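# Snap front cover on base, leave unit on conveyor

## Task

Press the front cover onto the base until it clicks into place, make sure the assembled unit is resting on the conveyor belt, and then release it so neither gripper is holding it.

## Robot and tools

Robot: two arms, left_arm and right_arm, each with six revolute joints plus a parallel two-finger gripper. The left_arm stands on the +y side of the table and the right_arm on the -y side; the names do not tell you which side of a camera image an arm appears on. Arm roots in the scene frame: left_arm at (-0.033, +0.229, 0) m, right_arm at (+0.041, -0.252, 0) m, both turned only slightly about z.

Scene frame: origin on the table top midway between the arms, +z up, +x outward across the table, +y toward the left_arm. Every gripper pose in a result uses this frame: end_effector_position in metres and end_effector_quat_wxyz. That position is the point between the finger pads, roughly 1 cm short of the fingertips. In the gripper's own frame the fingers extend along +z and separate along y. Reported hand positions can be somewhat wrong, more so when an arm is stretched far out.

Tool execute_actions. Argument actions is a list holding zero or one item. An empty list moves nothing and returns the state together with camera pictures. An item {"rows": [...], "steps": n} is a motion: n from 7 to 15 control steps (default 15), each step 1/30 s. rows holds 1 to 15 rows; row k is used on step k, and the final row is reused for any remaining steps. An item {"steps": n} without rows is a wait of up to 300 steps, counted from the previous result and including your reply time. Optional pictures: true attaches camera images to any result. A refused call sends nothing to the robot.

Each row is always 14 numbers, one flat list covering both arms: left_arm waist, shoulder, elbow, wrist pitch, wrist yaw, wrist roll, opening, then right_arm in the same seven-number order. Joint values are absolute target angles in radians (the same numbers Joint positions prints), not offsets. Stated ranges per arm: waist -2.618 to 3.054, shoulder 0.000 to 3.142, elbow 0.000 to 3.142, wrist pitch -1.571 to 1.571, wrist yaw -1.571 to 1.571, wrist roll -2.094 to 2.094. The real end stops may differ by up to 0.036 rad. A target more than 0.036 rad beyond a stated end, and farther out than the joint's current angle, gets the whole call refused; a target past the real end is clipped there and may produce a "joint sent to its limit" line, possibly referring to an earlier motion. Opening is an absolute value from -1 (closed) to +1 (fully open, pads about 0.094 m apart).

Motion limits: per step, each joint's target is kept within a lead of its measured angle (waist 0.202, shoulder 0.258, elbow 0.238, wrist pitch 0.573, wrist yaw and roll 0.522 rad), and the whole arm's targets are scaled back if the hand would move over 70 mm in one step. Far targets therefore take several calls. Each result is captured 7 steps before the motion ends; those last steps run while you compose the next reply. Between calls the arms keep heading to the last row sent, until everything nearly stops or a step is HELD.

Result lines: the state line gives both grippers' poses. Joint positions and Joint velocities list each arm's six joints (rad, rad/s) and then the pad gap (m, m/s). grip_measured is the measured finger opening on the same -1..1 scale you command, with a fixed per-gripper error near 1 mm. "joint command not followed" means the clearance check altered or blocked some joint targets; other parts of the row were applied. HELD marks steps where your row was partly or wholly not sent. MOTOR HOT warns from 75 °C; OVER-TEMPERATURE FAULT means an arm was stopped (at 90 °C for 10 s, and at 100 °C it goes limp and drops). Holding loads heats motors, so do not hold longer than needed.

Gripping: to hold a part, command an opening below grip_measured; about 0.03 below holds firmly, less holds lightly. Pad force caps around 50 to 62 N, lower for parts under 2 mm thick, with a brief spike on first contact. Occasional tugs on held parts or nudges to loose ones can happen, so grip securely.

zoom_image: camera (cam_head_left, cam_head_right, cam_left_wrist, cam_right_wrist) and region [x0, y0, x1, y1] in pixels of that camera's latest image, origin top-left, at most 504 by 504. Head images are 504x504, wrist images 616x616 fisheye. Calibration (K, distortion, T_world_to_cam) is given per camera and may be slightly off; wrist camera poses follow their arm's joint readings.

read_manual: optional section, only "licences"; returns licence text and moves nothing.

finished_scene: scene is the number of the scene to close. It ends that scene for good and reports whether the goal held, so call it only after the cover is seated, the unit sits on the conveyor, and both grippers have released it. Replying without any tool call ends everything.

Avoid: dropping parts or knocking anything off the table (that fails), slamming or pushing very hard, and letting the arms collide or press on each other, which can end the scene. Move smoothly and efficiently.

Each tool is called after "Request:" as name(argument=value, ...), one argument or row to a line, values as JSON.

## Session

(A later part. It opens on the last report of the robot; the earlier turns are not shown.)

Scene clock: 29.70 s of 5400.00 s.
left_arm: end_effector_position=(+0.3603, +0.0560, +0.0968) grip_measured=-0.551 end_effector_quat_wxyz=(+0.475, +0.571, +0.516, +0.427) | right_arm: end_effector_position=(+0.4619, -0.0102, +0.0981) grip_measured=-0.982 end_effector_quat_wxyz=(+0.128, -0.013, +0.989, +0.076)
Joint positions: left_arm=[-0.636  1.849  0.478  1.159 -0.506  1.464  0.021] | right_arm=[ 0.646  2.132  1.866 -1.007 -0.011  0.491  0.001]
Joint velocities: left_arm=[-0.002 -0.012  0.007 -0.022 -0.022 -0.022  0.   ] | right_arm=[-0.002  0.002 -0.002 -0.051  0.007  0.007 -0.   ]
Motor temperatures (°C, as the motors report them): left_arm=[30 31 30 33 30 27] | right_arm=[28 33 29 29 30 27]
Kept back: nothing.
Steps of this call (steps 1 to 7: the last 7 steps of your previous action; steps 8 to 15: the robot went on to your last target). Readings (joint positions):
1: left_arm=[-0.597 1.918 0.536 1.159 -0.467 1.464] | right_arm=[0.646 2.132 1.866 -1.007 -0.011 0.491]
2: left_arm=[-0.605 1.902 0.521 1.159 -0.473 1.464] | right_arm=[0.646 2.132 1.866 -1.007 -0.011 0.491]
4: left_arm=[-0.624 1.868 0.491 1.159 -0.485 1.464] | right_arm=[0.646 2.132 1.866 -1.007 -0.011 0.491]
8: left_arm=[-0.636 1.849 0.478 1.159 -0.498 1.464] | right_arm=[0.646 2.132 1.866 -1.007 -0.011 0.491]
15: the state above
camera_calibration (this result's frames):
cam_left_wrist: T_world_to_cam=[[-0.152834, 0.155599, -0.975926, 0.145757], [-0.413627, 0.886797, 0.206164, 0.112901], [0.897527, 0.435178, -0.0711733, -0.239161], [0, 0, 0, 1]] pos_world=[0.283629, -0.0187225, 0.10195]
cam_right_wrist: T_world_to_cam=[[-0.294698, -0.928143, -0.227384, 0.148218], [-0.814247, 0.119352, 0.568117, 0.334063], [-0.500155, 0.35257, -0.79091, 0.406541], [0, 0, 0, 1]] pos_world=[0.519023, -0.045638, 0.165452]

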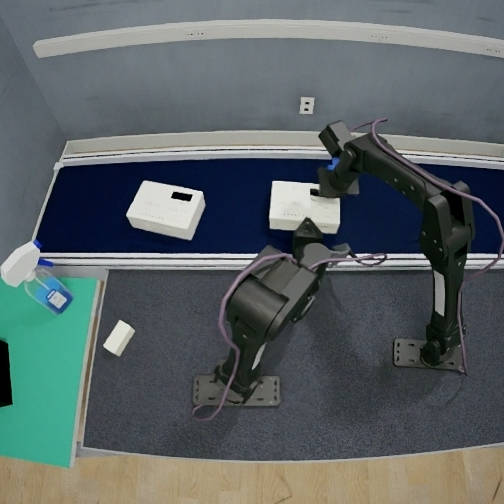

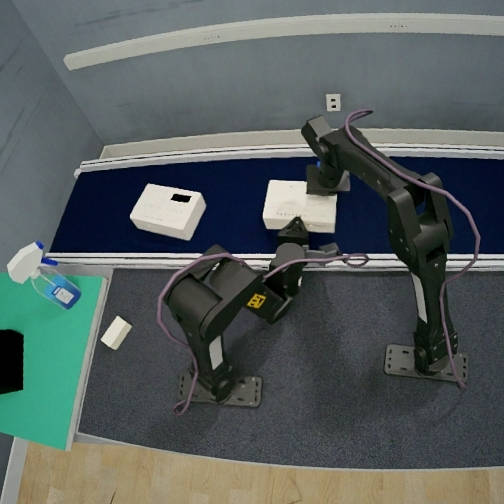

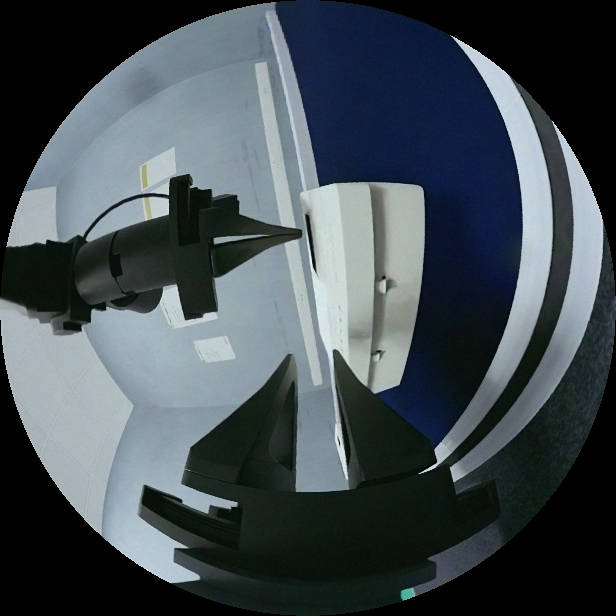

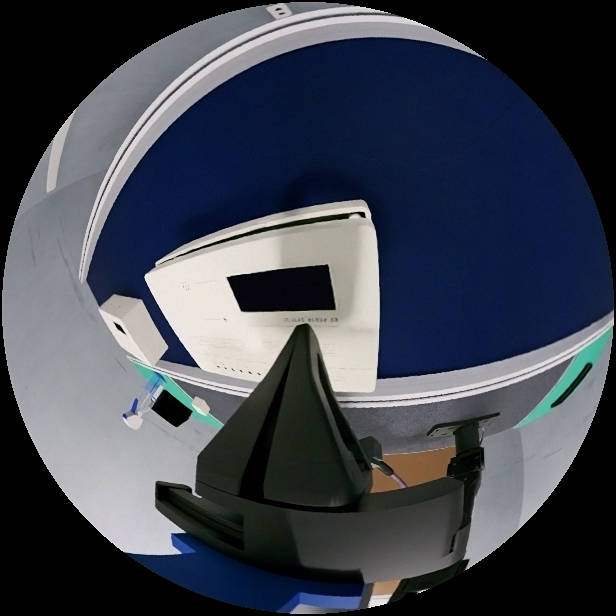

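Request:
execute_actions(
  actions=[
    {"rows":[[-0.647,1.88,0.46,1.22,-0.527,1.49,-0.45,0.649,2.12,1.88,-1.0,0,0.5,-1],[-0.647,1.92,0.45,1.29,-0.527,1.5,-0.45,0.649,2.12,1.88,-1.0,0,0.5,-1],[-0.647,1.96,0.445,1.35,-0.527,1.51,-0.45,0.649,2.12,1.88,-1.0,0,0.5,-1],[-0.647,2.0,0.44,1.41,-0.527,1.51,-0.45,0.649,2.12,1.88,-1.0,0,0.5,-1],[-0.647,2.04,0.435,1.46,-0.527,1.51,-0.45,0.649,2.12,1.88,-1.0,0,0.5,-1],[-0.647,2.085,0.43,1.51,-0.527,1.51,-0.45,0.649,2.12,1.88,-1.0,0,0.5,-1]],"steps":15},
  ],
)

Request:
execute_actions(
  actions=[
    {"steps":15},
  ],
  pictures=true,
)

Request:
zoom_image(
  camera="cam_left_wrist",
  region=[200,150,500,450],
)

Scene clock: 33.17 s of 5400.00 s.
left_arm: end_effector_position=(+0.3598, +0.0558, +0.0761) grip_measured=-0.452 end_effector_quat_wxyz=(+0.491, +0.558, +0.501, +0.444) | right_arm: end_effector_position=(+0.4619, -0.0102, +0.0981) grip_measured=-0.982 end_effector_quat_wxyz=(+0.128, -0.013, +0.989, +0.076)
Joint positions: left_arm=[-0.64   2.042  0.461  1.438 -0.516  1.504  0.026] | right_arm=[ 0.646  2.132  1.866 -1.007 -0.011  0.491  0.001]
Joint velocities: left_arm=[-0.046  0.31  -0.081  0.857 -0.11   0.095 -0.   ] | right_arm=[-0.002 -0.007  0.002 -0.095  0.066 -0.037  0.001]
Motor temperatures (°C, as the motors report them): left_arm=[30 31 30 33 30 27] | right_arm=[28 34 29 29 30 27]
Steps of this call (steps 1 to 15: the robot went on to your last target; steps 16 to 90: nothing new was sent; then 0.20 s passed at rest; steps 91 to 98: the first 8 steps of this action). Readings (joint positions):
91: left_arm=[-0.636 1.851 0.478 1.167 -0.509 1.468] | right_arm=[0.646 2.132 1.866 -1.007 -0.011 0.491]
92: left_arm=[-0.636 1.862 0.478 1.190 -0.511 1.473] | right_arm=[0.646 2.132 1.866 -1.007 -0.011 0.491]
94: left_arm=[-0.636 1.910 0.477 1.268 -0.513 1.485] | right_arm=[0.646 2.132 1.866 -1.007 -0.011 0.491]
98: the state above

Scene clock: 33.67 s of 5400.00 s.
left_arm: end_effector_position=(+0.3583, +0.0569, +0.0796) grip_measured=-0.452 end_effector_quat_wxyz=(+0.503, +0.547, +0.497, +0.448) | right_arm: end_effector_position=(+0.4619, -0.0102, +0.0981) grip_measured=-0.982 end_effector_quat_wxyz=(+0.128, -0.013, +0.989, +0.076)
Joint positions: left_arm=[-0.641  2.067  0.45   1.511 -0.516  1.509  0.026] | right_arm=[ 0.646  2.132  1.866 -1.007 -0.011  0.491  0.001]
Joint velocities: left_arm=[-0.002  0.012 -0.007  0.007  0.022  0.066 -0.   ] | right_arm=[-0.007 -0.002  0.007  0.022 -0.022 -0.022 -0.001]
Motor temperatures (°C, as the motors report them): left_arm=[30 31 30 33 30 27] | right_arm=[28 34 29 29 30 27]
Kept back: nothing.
Steps of this call (steps 1 to 7: the last 7 steps of your previous action; steps 8 to 15: the robot went on to your last target). Readings (joint positions):
1: left_arm=[-0.641 2.050 0.459 1.460 -0.516 1.506] | right_arm=[0.646 2.132 1.866 -1.007 -0.011 0.491]
2: left_arm=[-0.641 2.055 0.456 1.476 -0.516 1.507] | right_arm=[0.646 2.132 1.866 -1.007 -0.011 0.491]
4: left_arm=[-0.641 2.062 0.454 1.494 -0.516 1.508] | right_arm=[0.646 2.132 1.866 -1.007 -0.011 0.491]
8: left_arm=[-0.641 2.065 0.451 1.507 -0.516 1.509] | right_arm=[0.646 2.132 1.866 -1.007 -0.011 0.491]
15: the state above
camera_calibration (this result's frames):
cam_left_wrist: T_world_to_cam=[[-0.0625374, 0.139108, -0.988301, 0.098108], [-0.429311, 0.890194, 0.152465, 0.124483], [0.900989, 0.433824, 0.00405034, -0.246059], [0, 0, 0, 1]] pos_world=[0.281274, -0.0177151, 0.0789776]
cam_right_wrist: T_world_to_cam=[[-0.294698, -0.928143, -0.227384, 0.148218], [-0.814247, 0.119352, 0.568117, 0.334063], [-0.500155, 0.35257, -0.79091, 0.406541], [0, 0, 0, 1]] pos_world=[0.519023, -0.045638, 0.165452]

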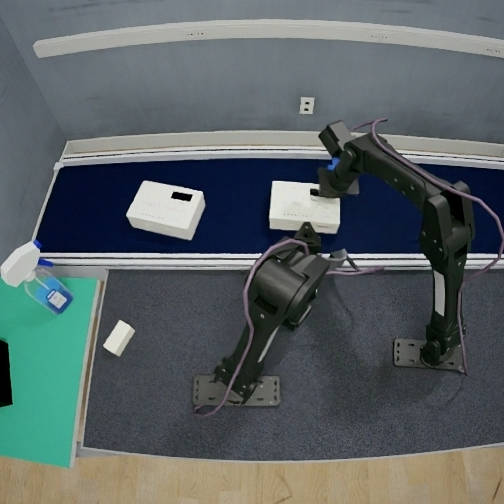

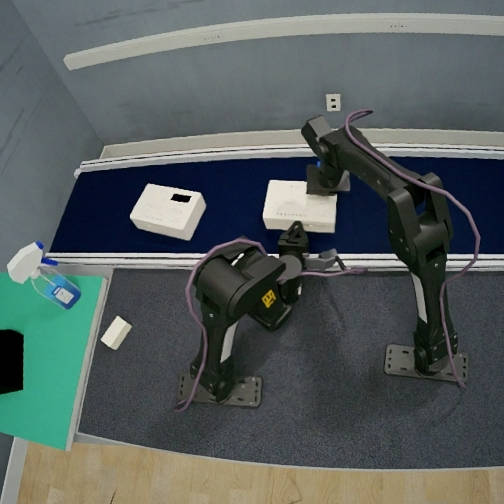

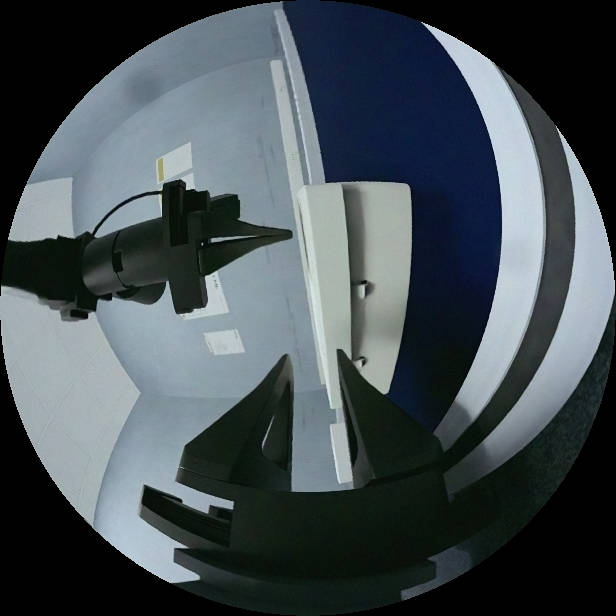

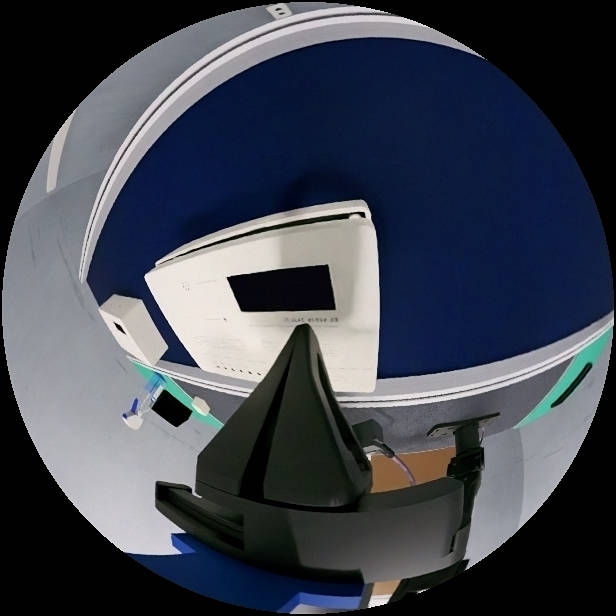

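Region (200, 150, 500, 450) of cam_left_wrist's 616x616 image, scaled by 1.680, with more detail than that image has.

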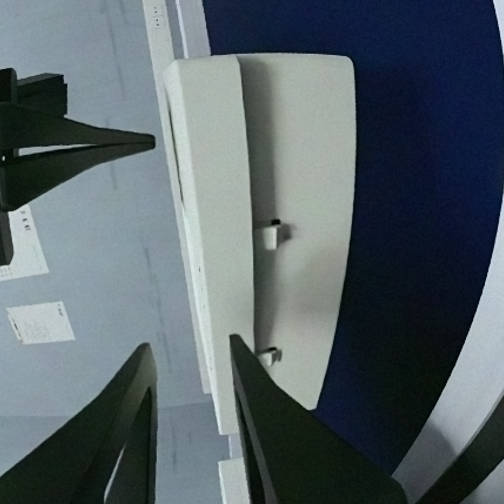

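Request:
execute_actions(
  actions=[
    {"rows":[[-0.641,2.067,0.45,1.435,-0.516,1.49,-0.4,0.649,2.11,1.88,-1.0,0,0.5,-1]],"steps":12},
  ],
)

Request:
execute_actions(
  actions=[
    {"rows":[[-0.63,2.075,0.48,1.43,-0.51,1.49,-0.4,0.649,2.11,1.88,-1.0,0,0.5,-1],[-0.62,2.085,0.5,1.42,-0.5,1.49,-0.4,0.649,2.11,1.88,-1.0,0,0.5,-1],[-0.61,2.095,0.52,1.41,-0.49,1.49,-0.4,0.649,2.11,1.88,-1.0,0,0.5,-1],[-0.605,2.1,0.535,1.4,-0.48,1.49,-0.4,0.649,2.11,1.88,-1.0,0,0.5,-1]],"steps":15},
  ],
)

Request:
execute_actions(
  actions=[
    {"steps":10},
  ],
  pictures=true,
)

Scene clock: 34.37 s of 5400.00 s.
left_arm: end_effector_position=(+0.3582, +0.0570, +0.0786) grip_measured=-0.402 end_effector_quat_wxyz=(+0.502, +0.548, +0.497, +0.448) | right_arm: end_effector_position=(+0.4619, -0.0102, +0.0981) grip_measured=-0.982 end_effector_quat_wxyz=(+0.128, -0.013, +0.989, +0.076)
Joint positions: left_arm=[-0.641  2.067  0.45   1.506 -0.516  1.509  0.028] | right_arm=[ 0.646  2.132  1.866 -1.007 -0.011  0.491  0.001]
Joint velocities: left_arm=[ 0.002 -0.007  0.017  0.022  0.037  0.007 -0.001] | right_arm=[-0.017 -0.012  0.007 -0.037 -0.037 -0.022  0.   ]
Motor temperatures (°C, as the motors report them): left_arm=[30 31 30 33 30 27] | right_arm=[28 34 29 30 30 27]
Steps of this call (steps 1 to 15: the robot went on to your last target; step 16: nothing new was sent; steps 17 to 21: the first 5 steps of this action). Readings (joint positions):
17: left_arm=[-0.641 2.067 0.450 1.507 -0.516 1.509] | right_arm=[0.646 2.132 1.866 -1.007 -0.011 0.491]
18: left_arm=[-0.641 2.067 0.450 1.506 -0.516 1.509] | right_arm=[0.646 2.132 1.866 -1.007 -0.011 0.491]
20: left_arm=[-0.641 2.067 0.450 1.506 -0.516 1.509] | right_arm=[0.646 2.132 1.866 -1.007 -0.011 0.491]
21: the state above

Scene clock: 34.87 s of 5400.00 s.
left_arm: end_effector_position=(+0.3756, +0.0557, +0.0788) grip_measured=-0.402 end_effector_quat_wxyz=(+0.498, +0.546, +0.502, +0.449) | right_arm: end_effector_position=(+0.4619, -0.0102, +0.0981) grip_measured=-0.982 end_effector_quat_wxyz=(+0.128, -0.013, +0.989, +0.076)
Joint positions: left_arm=[-0.614  2.079  0.516  1.447 -0.499  1.506  0.028] | right_arm=[ 0.646  2.132  1.866 -1.007 -0.011  0.491  0.001]
Joint velocities: left_arm=[ 0.012  0.007  0.017 -0.081 -0.037  0.037 -0.   ] | right_arm=[ 0.002  0.002 -0.002  0.007  0.022 -0.066  0.   ]
Motor temperatures (°C, as the motors report them): left_arm=[30 31 30 33 30 27] | right_arm=[28 34 29 30 30 27]
Steps of this call (steps 1 to 7: the last 7 steps of your previous action; steps 8 to 15: the first 8 steps of this action). Readings (joint positions):
8: left_arm=[-0.641 2.067 0.452 1.505 -0.516 1.509] | right_arm=[0.646 2.132 1.866 -1.007 -0.011 0.491]
9: left_arm=[-0.640 2.067 0.458 1.499 -0.516 1.509] | right_arm=[0.646 2.132 1.866 -1.007 -0.011 0.491]
11: left_arm=[-0.630 2.071 0.484 1.475 -0.510 1.507] | right_arm=[0.646 2.132 1.866 -1.007 -0.011 0.491]
15: the state above

Scene clock: 35.20 s of 5400.00 s.
left_arm: end_effector_position=(+0.3756, +0.0556, +0.0786) grip_measured=-0.402 end_effector_quat_wxyz=(+0.498, +0.547, +0.502, +0.448) | right_arm: end_effector_position=(+0.4619, -0.0102, +0.0981) grip_measured=-0.982 end_effector_quat_wxyz=(+0.128, -0.013, +0.989, +0.076)
Joint positions: left_arm=[-0.614  2.079  0.517  1.446 -0.499  1.506  0.028] | right_arm=[ 0.646  2.132  1.866 -1.007 -0.011  0.491  0.001]
Joint velocities: left_arm=[ 0.002  0.007 -0.012  0.051  0.037 -0.007 -0.   ] | right_arm=[-0.017  0.012 -0.002 -0.022  0.022 -0.037  0.   ]
Motor temperatures (°C, as the motors report them): left_arm=[30 31 30 33 30 27] | right_arm=[28 34 29 30 30 27]
Kept back: nothing.
Steps of this call (steps 1 to 7: the last 7 steps of your previous action; steps 8 to 10: the robot went on to your last target). Readings (joint positions):
1: left_arm=[-0.614 2.079 0.517 1.446 -0.499 1.506] | right_arm=[0.646 2.132 1.866 -1.007 -0.011 0.491]
2: left_arm=[-0.614 2.079 0.517 1.446 -0.499 1.506] | right_arm=[0.646 2.132 1.866 -1.007 -0.011 0.491]
4: left_arm=[-0.614 2.079 0.517 1.446 -0.499 1.506] | right_arm=[0.646 2.132 1.866 -1.007 -0.011 0.491]
8: left_arm=[-0.614 2.079 0.517 1.446 -0.499 1.506] | right_arm=[0.646 2.132 1.866 -1.007 -0.011 0.491]
10: the state above
camera_calibration (this result's frames):
cam_left_wrist: T_world_to_cam=[[-0.0736849, 0.139724, -0.987445, 0.102454], [-0.436947, 0.885518, 0.157907, 0.135975], [0.896464, 0.443096, -0.0041972, -0.259317], [0, 0, 0, 1]] pos_world=[0.299432, -0.0198211, 0.0786076]
cam_right_wrist: T_world_to_cam=[[-0.294698, -0.928143, -0.227384, 0.148218], [-0.814247, 0.119352, 0.568117, 0.334063], [-0.500155, 0.35257, -0.79091, 0.406541], [0, 0, 0, 1]] pos_world=[0.519023, -0.045638, 0.165452]

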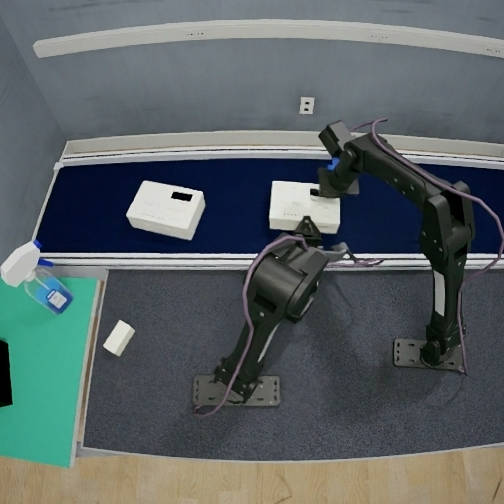

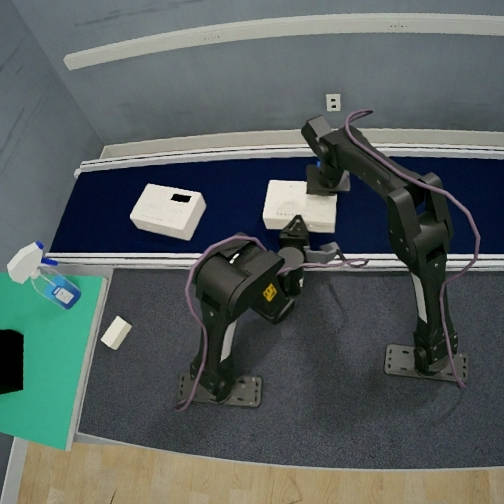

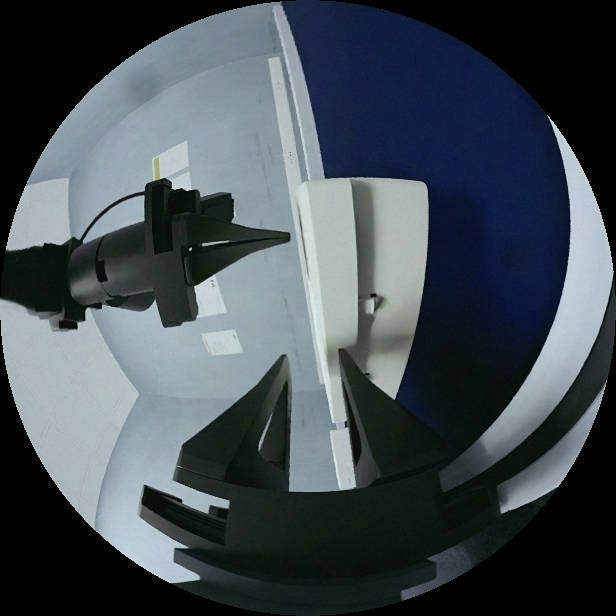

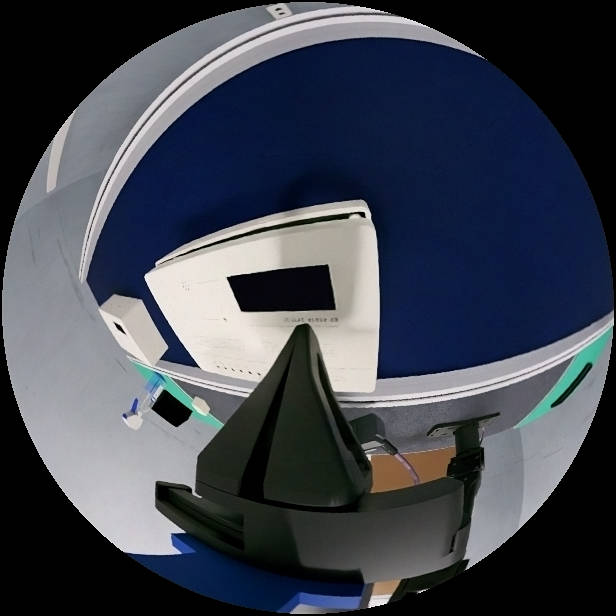

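Request:
execute_actions(
  actions=[
    {"rows":[[-0.62,2.03,0.47,1.4,-0.49,1.49,-0.4,0.649,2.11,1.88,-1.0,0,0.5,-1],[-0.62,1.99,0.47,1.32,-0.48,1.47,-0.4,0.649,2.11,1.88,-1.0,0,0.5,-1],[-0.62,1.95,0.48,1.24,-0.47,1.45,-0.4,0.649,2.11,1.88,-1.0,0,0.5,-1],[-0.615,1.92,0.49,1.16,-0.465,1.43,-0.4,0.649,2.11,1.88,-1.0,0,0.5,-1],[-0.61,1.89,0.51,1.08,-0.46,1.42,-0.4,0.649,2.11,1.88,-1.0,0,0.5,-1],[-0.61,1.86,0.53,1.0,-0.455,1.4,-0.4,0.649,2.11,1.88,-1.0,0,0.5,-1],[-0.605,1.83,0.55,0.92,-0.45,1.39,-0.4,0.649,2.11,1.88,-1.0,0,0.5,-1],[-0.6,1.8,0.575,0.84,-0.44,1.375,-0.4,0.649,2.11,1.88,-1.0,0,0.5,-1],[-0.59,1.78,0.605,0.76,-0.43,1.365,-0.4,0.649,2.11,1.88,-1.0,0,0.5,-1]],"steps":15},
  ],
)

Request:
execute_actions(
  actions=[
    {"steps":18},
  ],
  pictures=true,
)

Scene clock: 36.40 s of 5400.00 s.
left_arm: end_effector_position=(+0.3700, +0.0551, +0.0908) grip_measured=-0.402 end_effector_quat_wxyz=(+0.474, +0.573, +0.525, +0.415) | right_arm: end_effector_position=(+0.4619, -0.0102, +0.0981) grip_measured=-0.982 end_effector_quat_wxyz=(+0.128, -0.013, +0.989, +0.076)
Joint positions: left_arm=[-0.613  1.872  0.516  1.121 -0.475  1.44   0.028] | right_arm=[ 0.646  2.132  1.866 -1.007 -0.011  0.491  0.001]
Joint velocities: left_arm=[ 0.027 -0.847  0.447 -2.     0.271 -0.447 -0.001] | right_arm=[ 0.012  0.012  0.002 -0.007 -0.007  0.051  0.001]
Motor temperatures (°C, as the motors report them): left_arm=[30 31 30 33 30 27] | right_arm=[28 35 29 30 30 27]
Steps of this call (steps 1 to 15: the robot went on to your last target; steps 16 to 28: nothing new was sent; steps 29 to 36: the first 8 steps of this action). Readings (joint positions):
29: left_arm=[-0.614 2.075 0.514 1.444 -0.498 1.506] | right_arm=[0.646 2.132 1.866 -1.007 -0.011 0.491]
30: left_arm=[-0.614 2.060 0.505 1.425 -0.496 1.502] | right_arm=[0.646 2.132 1.866 -1.007 -0.011 0.491]
32: left_arm=[-0.614 2.005 0.493 1.344 -0.491 1.486] | right_arm=[0.646 2.132 1.866 -1.007 -0.011 0.491]
36: the state above

Scene clock: 37.00 s of 5400.00 s.
left_arm: end_effector_position=(+0.3718, +0.0547, +0.0768) grip_measured=-0.402 end_effector_quat_wxyz=(+0.420, +0.613, +0.554, +0.375) | right_arm: end_effector_position=(+0.4619, -0.0102, +0.0981) grip_measured=-0.982 end_effector_quat_wxyz=(+0.128, -0.013, +0.989, +0.076)
Joint positions: left_arm=[-0.599  1.789  0.593  0.781 -0.441  1.378  0.028] | right_arm=[ 0.646  2.132  1.866 -1.007 -0.011  0.491  0.001]
Joint velocities: left_arm=[-0.017  0.002  0.012 -0.081 -0.022  0.037 -0.001] | right_arm=[-0.007 -0.007  0.007  0.037  0.022  0.022 -0.   ]
Motor temperatures (°C, as the motors report them): left_arm=[30 31 30 33 30 27] | right_arm=[28 35 29 30 30 27]
Kept back: nothing.
Steps of this call (steps 1 to 7: the last 7 steps of your previous action; steps 8 to 18: the robot went on to your last target). Readings (joint positions):
1: left_arm=[-0.611 1.843 0.535 1.053 -0.468 1.427] | right_arm=[0.646 2.132 1.866 -1.007 -0.011 0.491]
2: left_arm=[-0.608 1.822 0.557 0.997 -0.462 1.417] | right_arm=[0.646 2.132 1.866 -1.007 -0.011 0.491]
4: left_arm=[-0.602 1.796 0.585 0.929 -0.454 1.403] | right_arm=[0.646 2.132 1.866 -1.007 -0.011 0.491]
8: left_arm=[-0.599 1.789 0.593 0.845 -0.446 1.387] | right_arm=[0.646 2.132 1.866 -1.007 -0.011 0.491]
18: the state above
camera_calibration (this result's frames):
cam_left_wrist: T_world_to_cam=[[-0.332095, 0.17138, -0.927546, 0.190298], [-0.365106, 0.883346, 0.293934, 0.0983645], [0.869719, 0.436267, -0.230783, -0.227754], [0, 0, 0, 1]] pos_world=[0.297192, -0.0201419, 0.0950359]
cam_right_wrist: T_world_to_cam=[[-0.294698, -0.928143, -0.227384, 0.148218], [-0.814247, 0.119352, 0.568117, 0.334063], [-0.500155, 0.35257, -0.79091, 0.406541], [0, 0, 0, 1]] pos_world=[0.519023, -0.045638, 0.165452]

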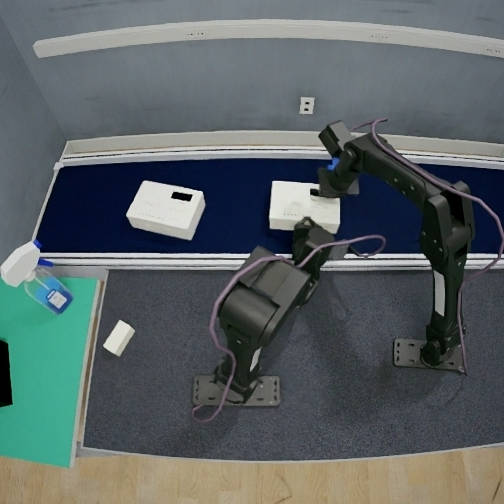

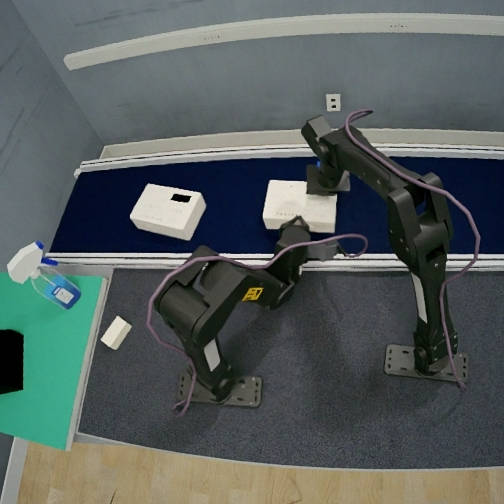

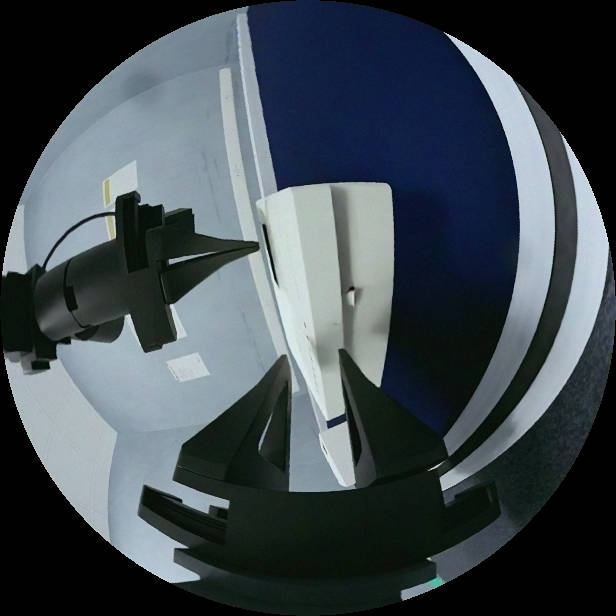

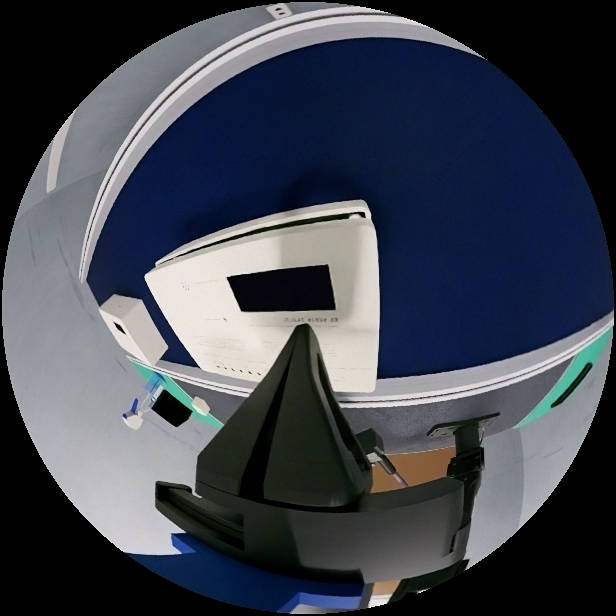

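Request:
execute_actions(
  actions=[
    {"rows":[[-0.59,1.81,0.6,0.74,-0.43,1.37,-0.3,0.649,2.11,1.88,-1.0,0,0.5,-1],[-0.59,1.81,0.6,0.74,-0.43,1.37,-0.3,0.649,2.11,1.88,-1.0,0,0.5,-1],[-0.59,1.81,0.6,0.74,-0.43,1.37,-0.3,0.649,2.11,1.88,-1.0,0,0.5,-1],[-0.59,1.82,0.62,0.74,-0.43,1.37,-0.3,0.649,2.11,1.88,-1.0,0,0.5,-1],[-0.58,1.83,0.635,0.735,-0.42,1.37,-0.3,0.649,2.11,1.88,-1.0,0,0.5,-1],[-0.57,1.84,0.655,0.73,-0.41,1.37,-0.3,0.649,2.11,1.88,-1.0,0,0.5,-1],[-0.562,1.85,0.67,0.73,-0.405,1.37,-0.3,0.649,2.11,1.88,-1.0,0,0.5,-1]],"steps":15},
  ],
)

Request:
execute_actions(
  actions=[
    {"steps":12},
  ],
  pictures=true,
)

Request:
zoom_image(
  camera="cam_left_wrist",
  region=[200,150,500,450],
)

Scene clock: 37.63 s of 5400.00 s.
left_arm: end_effector_position=(+0.3797, +0.0550, +0.0676) grip_measured=-0.302 end_effector_quat_wxyz=(+0.409, +0.619, +0.559, +0.370) | right_arm: end_effector_position=(+0.4619, -0.0102, +0.0981) grip_measured=-0.982 end_effector_quat_wxyz=(+0.128, -0.013, +0.989, +0.076)
Joint positions: left_arm=[-0.584  1.827  0.63   0.751 -0.427  1.377  0.033] | right_arm=[ 0.646  2.132  1.866 -1.007 -0.011  0.491  0.001]
Joint velocities: left_arm=[ 0.193  0.252  0.335 -0.022  0.066 -0.007 -0.   ] | right_arm=[-0.012  0.002  0.002 -0.066 -0.022 -0.007  0.   ]
Motor temperatures (°C, as the motors report them): left_arm=[30 31 30 33 30 27] | right_arm=[28 35 30 30 30 27]
Steps of this call (steps 1 to 11: the robot went on to your last target; steps 12 to 19: the first 8 steps of this action). Readings (joint positions):
12: left_arm=[-0.599 1.789 0.593 0.774 -0.440 1.377] | right_arm=[0.646 2.132 1.866 -1.007 -0.011 0.491]
13: left_arm=[-0.599 1.789 0.593 0.771 -0.440 1.377] | right_arm=[0.646 2.132 1.866 -1.007 -0.011 0.491]
15: left_arm=[-0.599 1.791 0.593 0.766 -0.440 1.377] | right_arm=[0.646 2.132 1.866 -1.007 -0.011 0.491]
19: the state above

Scene clock: 38.03 s of 5400.00 s.
left_arm: end_effector_position=(+0.3854, +0.0570, +0.0678) grip_measured=-0.302 end_effector_quat_wxyz=(+0.409, +0.617, +0.562, +0.369) | right_arm: end_effector_position=(+0.4619, -0.0102, +0.0981) grip_measured=-0.982 end_effector_quat_wxyz=(+0.128, -0.013, +0.989, +0.076)
Joint positions: left_arm=[-0.569  1.837  0.647  0.746 -0.416  1.377  0.033] | right_arm=[ 0.646  2.132  1.866 -1.007 -0.011  0.491  0.001]
Joint velocities: left_arm=[-0.012 -0.012  0.007 -0.066  0.051 -0.022 -0.   ] | right_arm=[-0.012  0.012 -0.017 -0.051 -0.081 -0.007 -0.   ]
Motor temperatures (°C, as the motors report them): left_arm=[30 31 30 33 30 27] | right_arm=[28 35 30 30 30 27]
Kept back: nothing.
Steps of this call (steps 1 to 7: the last 7 steps of your previous action; steps 8 to 12: the robot went on to your last target). Readings (joint positions):
1: left_arm=[-0.577 1.834 0.639 0.750 -0.424 1.377] | right_arm=[0.646 2.132 1.866 -1.007 -0.011 0.491]
2: left_arm=[-0.573 1.837 0.644 0.749 -0.423 1.377] | right_arm=[0.646 2.132 1.866 -1.007 -0.011 0.491]
4: left_arm=[-0.569 1.837 0.647 0.749 -0.422 1.377] | right_arm=[0.646 2.132 1.866 -1.007 -0.011 0.491]
8: left_arm=[-0.569 1.837 0.647 0.747 -0.418 1.377] | right_arm=[0.646 2.132 1.866 -1.007 -0.011 0.491]
12: the state above
camera_calibration (this result's frames):
cam_left_wrist: T_world_to_cam=[[-0.361233, 0.173974, -0.916103, 0.196313], [-0.363085, 0.878663, 0.310034, 0.102301], [0.858883, 0.444618, -0.254235, -0.237357], [0, 0, 0, 1]] pos_world=[0.31192, -0.0185089, 0.0877816]
cam_right_wrist: T_world_to_cam=[[-0.294698, -0.928143, -0.227384, 0.148218], [-0.814247, 0.119352, 0.568117, 0.334063], [-0.500155, 0.35257, -0.79091, 0.406541], [0, 0, 0, 1]] pos_world=[0.519023, -0.045638, 0.165452]

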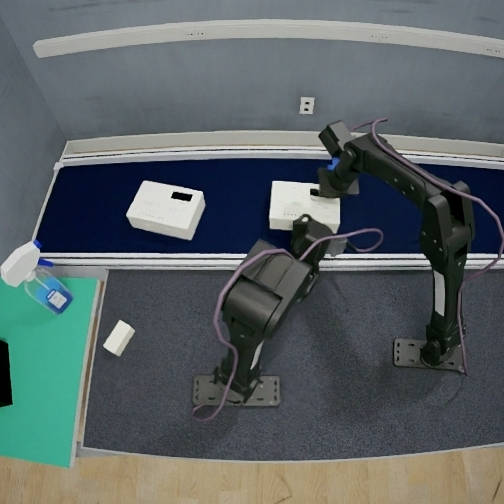

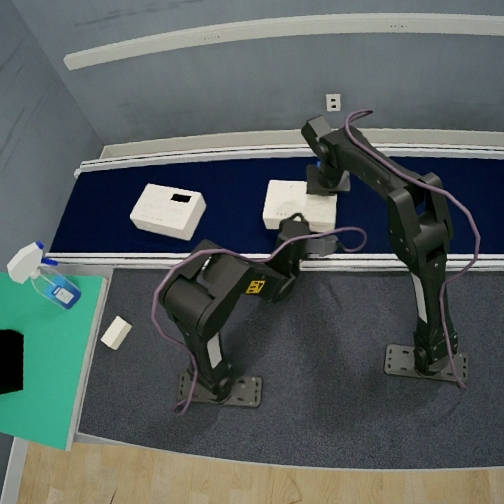

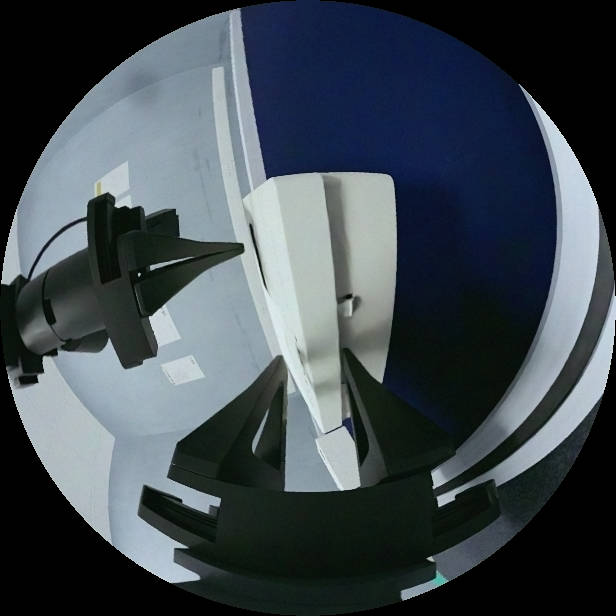

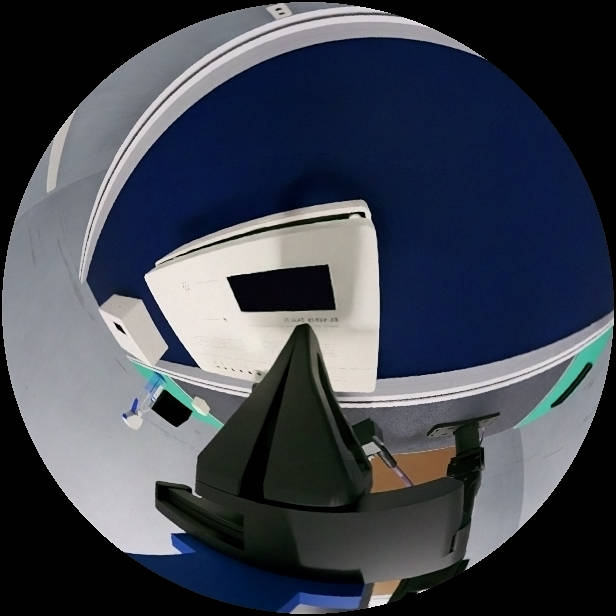

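Region (200, 150, 500, 450) of cam_left_wrist's 616x616 image, scaled by 1.680, with more detail than that image has.

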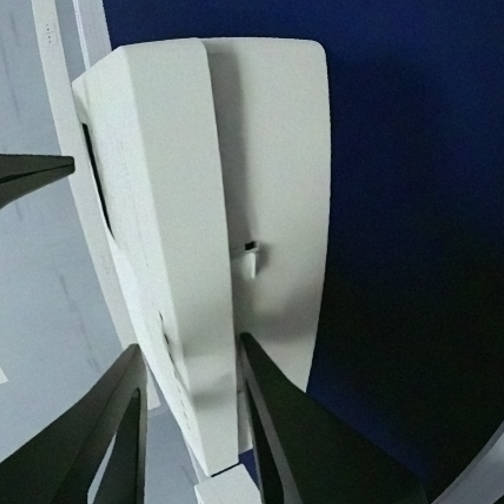

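Request:
execute_actions(
  actions=[
    {"rows":[[-0.562,1.862,0.69,0.73,-0.41,1.37,-0.3,0.649,2.11,1.88,-1.0,0,0.5,-1]],"steps":10},
  ],
)

Request:
execute_actions(
  actions=[
    {"rows":[[-0.562,1.83,0.69,0.72,-0.41,1.37,-0.3,0.649,2.09,1.88,-1.0,0,0.5,-1],[-0.562,1.82,0.693,0.71,-0.41,1.37,-0.3,0.649,2.09,1.88,-1.0,0,0.5,-1],[-0.562,1.81,0.696,0.7,-0.41,1.37,-0.3,0.649,2.09,1.88,-1.0,0,0.5,-1],[-0.562,1.8,0.7,0.69,-0.41,1.37,-0.3,0.649,2.09,1.88,-1.0,0,0.5,-1],[-0.562,1.79,0.703,0.68,-0.41,1.37,-0.3,0.649,2.09,1.88,-1.0,0,0.5,-1],[-0.562,1.78,0.706,0.67,-0.41,1.37,-0.3,0.649,2.09,1.88,-1.0,0,0.5,-1],[-0.562,1.765,0.71,0.655,-0.41,1.37,-0.3,0.649,2.09,1.88,-1.0,0,0.5,-1]],"steps":15},
  ],
)

Request:
execute_actions(
  actions=[
    {"steps":12},
  ],
  pictures=true,
)

Scene clock: 38.90 s of 5400.00 s.
left_arm: end_effector_position=(+0.3882, +0.0552, +0.0688) grip_measured=-0.301 end_effector_quat_wxyz=(+0.410, +0.617, +0.561, +0.369) | right_arm: end_effector_position=(+0.4619, -0.0102, +0.0981) grip_measured=-0.982 end_effector_quat_wxyz=(+0.128, -0.013, +0.989, +0.076)
Joint positions: left_arm=[-0.569  1.844  0.66   0.743 -0.416  1.377  0.033] | right_arm=[ 0.646  2.132  1.866 -1.007 -0.011  0.491  0.001]
Joint velocities: left_arm=[ 0.002  0.051  0.139 -0.081 -0.037 -0.022  0.   ] | right_arm=[-0.002  0.012 -0.002 -0.022 -0.066  0.007  0.   ]
Motor temperatures (°C, as the motors report them): left_arm=[30 31 30 33 30 27] | right_arm=[28 35 30 30 30 27]
Steps of this call (steps 1 to 23: the robot went on to your last target; steps 24 to 26: the first 3 steps of this action). Readings (joint positions):
24: left_arm=[-0.569 1.838 0.649 0.744 -0.416 1.377] | right_arm=[0.646 2.132 1.866 -1.007 -0.011 0.491]
25: left_arm=[-0.569 1.841 0.654 0.743 -0.416 1.377] | right_arm=[0.646 2.132 1.866 -1.007 -0.011 0.491]
26: the state above

Scene clock: 39.40 s of 5400.00 s.
left_arm: end_effector_position=(+0.3891, +0.0546, +0.0794) grip_measured=-0.301 end_effector_quat_wxyz=(+0.409, +0.617, +0.562, +0.369) | right_arm: end_effector_position=(+0.4619, -0.0102, +0.0981) grip_measured=-0.982 end_effector_quat_wxyz=(+0.128, -0.013, +0.989, +0.076)
Joint positions: left_arm=[-0.569  1.806  0.677  0.686 -0.416  1.377  0.033] | right_arm=[ 0.646  2.132  1.866 -1.007 -0.011  0.491  0.001]
Joint velocities: left_arm=[-0.002 -0.3    0.076 -0.242 -0.037  0.007  0.   ] | right_arm=[ 0.012 -0.012 -0.002 -0.037  0.007 -0.066  0.   ]
Motor temperatures (°C, as the motors report them): left_arm=[30 31 30 34 30 27] | right_arm=[28 35 30 30 30 27]
Steps of this call (steps 1 to 7: the last 7 steps of your previous action; steps 8 to 15: the first 8 steps of this action). Readings (joint positions):
8: left_arm=[-0.569 1.846 0.663 0.741 -0.416 1.377] | right_arm=[0.646 2.132 1.866 -1.007 -0.011 0.491]
9: left_arm=[-0.569 1.846 0.663 0.739 -0.416 1.377] | right_arm=[0.646 2.132 1.866 -1.007 -0.011 0.491]
11: left_arm=[-0.569 1.841 0.666 0.725 -0.416 1.377] | right_arm=[0.646 2.132 1.866 -1.007 -0.011 0.491]
15: the state above

Scene clock: 39.80 s of 5400.00 s.
left_arm: end_effector_position=(+0.3901, +0.0540, +0.0870) grip_measured=-0.301 end_effector_quat_wxyz=(+0.413, +0.615, +0.561, +0.370) | right_arm: end_effector_position=(+0.4621, -0.0101, +0.1024) grip_measured=-0.982 end_effector_quat_wxyz=(+0.132, -0.013, +0.988, +0.079)
Joint positions: left_arm=[-0.569  1.785  0.685  0.665 -0.416  1.377  0.033] | right_arm=[ 0.646  2.123  1.866 -1.006 -0.011  0.491  0.001]
Joint velocities: left_arm=[-0.002  0.002 -0.002  0.007  0.007 -0.037  0.   ] | right_arm=[-0.002 -0.007  0.012 -0.022  0.007 -0.007  0.   ]
Motor temperatures (°C, as the motors report them): left_arm=[30 31 30 34 30 27] | right_arm=[28 35 30 30 30 27]
Kept back: nothing.
Steps of this call (steps 1 to 7: the last 7 steps of your previous action; steps 8 to 12: the robot went on to your last target). Readings (joint positions):
1: left_arm=[-0.569 1.797 0.679 0.681 -0.416 1.377] | right_arm=[0.646 2.132 1.866 -1.007 -0.011 0.491]
2: left_arm=[-0.569 1.791 0.682 0.679 -0.416 1.377] | right_arm=[0.646 2.132 1.866 -1.007 -0.011 0.491]
4: left_arm=[-0.569 1.785 0.685 0.675 -0.416 1.377] | right_arm=[0.646 2.132 1.866 -1.006 -0.011 0.491]
8: left_arm=[-0.569 1.785 0.685 0.668 -0.416 1.377] | right_arm=[0.646 2.126 1.866 -1.006 -0.011 0.491]
12: the state above
camera_calibration (this result's frames):
cam_left_wrist: T_world_to_cam=[[-0.354119, 0.169554, -0.919702, 0.213951], [-0.364813, 0.880472, 0.302788, 0.101915], [0.86111, 0.442742, -0.249936, -0.236281], [0, 0, 0, 1]] pos_world=[0.316408, -0.0213978, 0.106857]
cam_right_wrist: T_world_to_cam=[[-0.292847, -0.927099, -0.233939, 0.149161], [-0.819023, 0.11697, 0.56171, 0.334668], [-0.493397, 0.356097, -0.79357, 0.407226], [0, 0, 0, 1]] pos_world=[0.518707, -0.045871, 0.17007]

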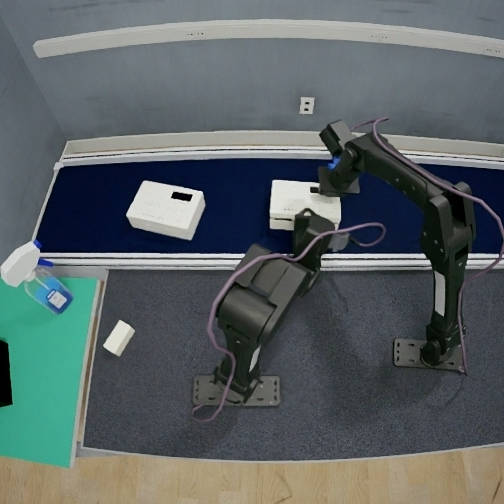

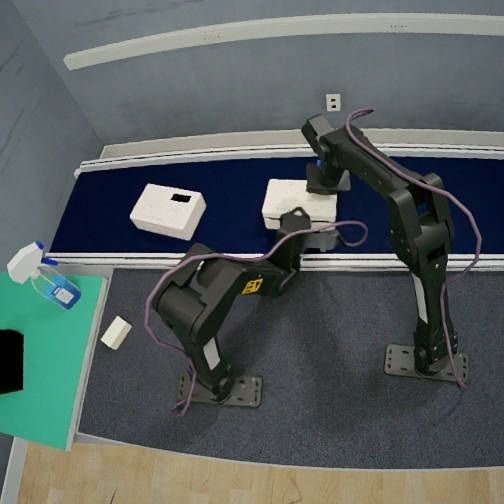

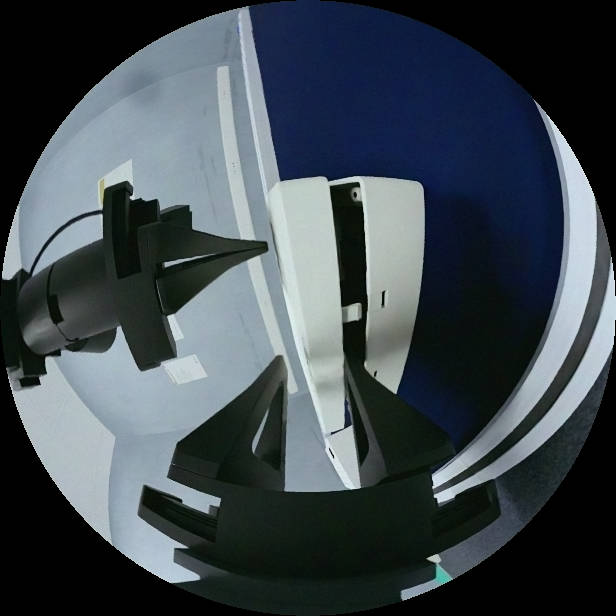

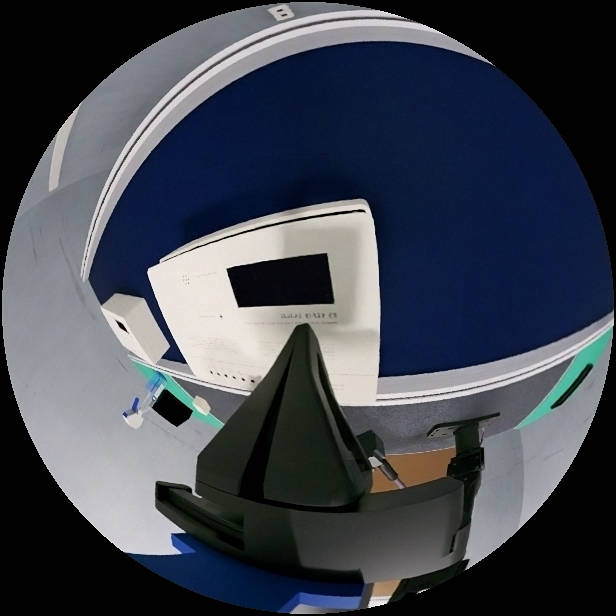

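Request:
execute_actions(
  actions=[
    {"rows":[[-0.552,1.815,0.735,0.655,-0.4,1.37,-0.3,0.649,2.09,1.88,-1.0,0,0.5,-1]],"steps":15},
  ],
)

Request:
execute_actions(
  actions=[
    {"steps":10},
  ],
  pictures=true,
)

Scene clock: 41.80 s of 5400.00 s.
left_arm: end_effector_position=(+0.3954, +0.0527, +0.0866) grip_measured=-0.301 end_effector_quat_wxyz=(+0.413, +0.615, +0.562, +0.369) | right_arm: end_effector_position=(+0.4621, -0.0101, +0.1024) grip_measured=-0.982 end_effector_quat_wxyz=(+0.132, -0.013, +0.988, +0.079)
Joint positions: left_arm=[-0.563  1.802  0.707  0.66  -0.41   1.377  0.033] | right_arm=[ 0.646  2.123  1.866 -1.006 -0.011  0.491  0.001]
Joint velocities: left_arm=[ 0.002  0.012 -0.002 -0.051 -0.066 -0.037  0.002] | right_arm=[-0.017  0.007  0.002  0.022 -0.007  0.066 -0.001]
Motor temperatures (°C, as the motors report them): left_arm=[30 31 31 34 30 27] | right_arm=[28 36 30 30 30 27]
Steps of this call (steps 1 to 30: the robot went on to your last target; steps 31 to 52: nothing new was sent; steps 53 to 60: the first 8 steps of this action). Readings (joint positions):
53: left_arm=[-0.568 1.787 0.688 0.662 -0.415 1.377] | right_arm=[0.646 2.123 1.866 -1.006 -0.011 0.491]
54: left_arm=[-0.567 1.793 0.695 0.661 -0.413 1.377] | right_arm=[0.646 2.123 1.866 -1.006 -0.011 0.491]
56: left_arm=[-0.565 1.801 0.705 0.660 -0.411 1.377] | right_arm=[0.646 2.123 1.866 -1.006 -0.011 0.491]
60: the state above

Scene clock: 42.13 s of 5400.00 s.
left_arm: end_effector_position=(+0.3954, +0.0527, +0.0866) grip_measured=-0.301 end_effector_quat_wxyz=(+0.413, +0.615, +0.562, +0.369) | right_arm: end_effector_position=(+0.4621, -0.0101, +0.1024) grip_measured=-0.982 end_effector_quat_wxyz=(+0.132, -0.013, +0.988, +0.079)
Joint positions: left_arm=[-0.563  1.802  0.707  0.66  -0.41   1.377  0.033] | right_arm=[ 0.646  2.123  1.866 -1.006 -0.011  0.491  0.001]
Joint velocities: left_arm=[-0.012 -0.007  0.007 -0.007  0.037  0.037 -0.   ] | right_arm=[ 0.002 -0.007 -0.002  0.022 -0.022  0.022 -0.   ]
Motor temperatures (°C, as the motors report them): left_arm=[30 31 31 34 30 27] | right_arm=[28 36 30 30 30 27]
Kept back: nothing.
Steps of this call (steps 1 to 7: the last 7 steps of your previous action; steps 8 to 10: the robot went on to your last target). Readings (joint positions):
1: left_arm=[-0.563 1.802 0.707 0.660 -0.410 1.377] | right_arm=[0.646 2.123 1.866 -1.006 -0.011 0.491]
2: left_arm=[-0.563 1.802 0.707 0.660 -0.410 1.377] | right_arm=[0.646 2.123 1.866 -1.006 -0.011 0.491]
4: left_arm=[-0.563 1.802 0.707 0.660 -0.410 1.377] | right_arm=[0.646 2.123 1.866 -1.006 -0.011 0.491]
8: left_arm=[-0.563 1.802 0.707 0.660 -0.410 1.377] | right_arm=[0.646 2.123 1.866 -1.006 -0.011 0.491]
10: the state above
camera_calibration (this result's frames):
cam_left_wrist: T_world_to_cam=[[-0.355667, 0.167657, -0.919452, 0.216353], [-0.364803, 0.880839, 0.301731, 0.105173], [0.860476, 0.442735, -0.252124, -0.239933], [0, 0, 0, 1]] pos_world=[0.321774, -0.0226862, 0.106699]
cam_right_wrist: T_world_to_cam=[[-0.292847, -0.927099, -0.233939, 0.149161], [-0.819023, 0.11697, 0.56171, 0.334668], [-0.493397, 0.356097, -0.79357, 0.407226], [0, 0, 0, 1]] pos_world=[0.518707, -0.045871, 0.17007]

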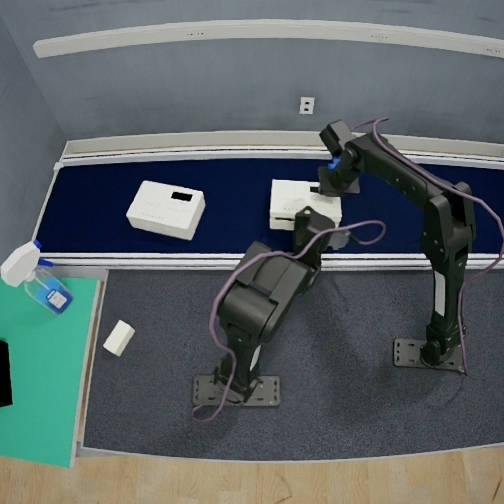

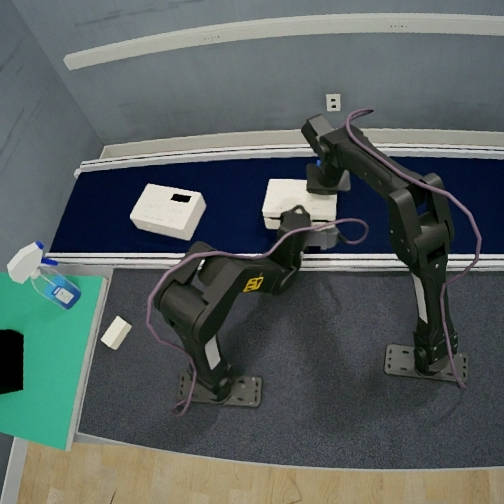

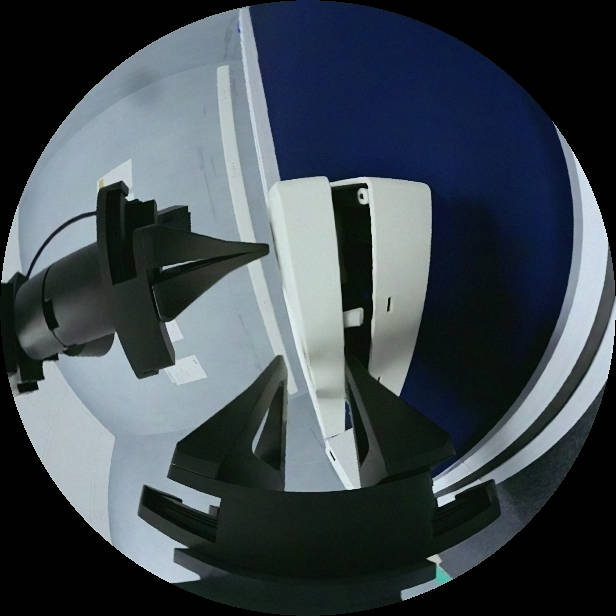

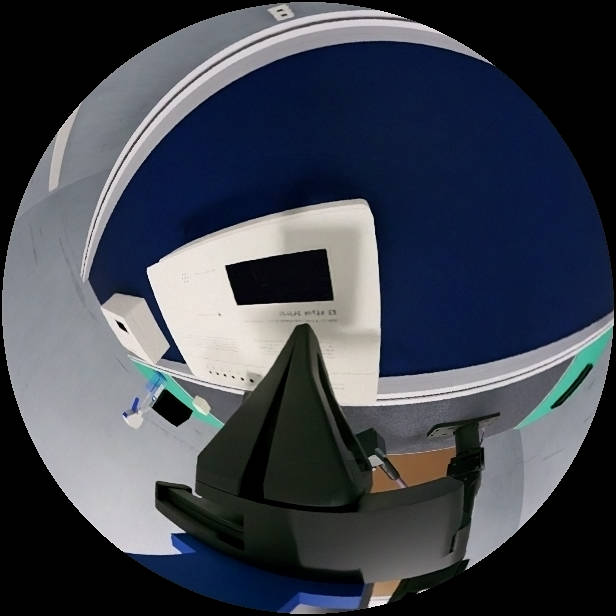

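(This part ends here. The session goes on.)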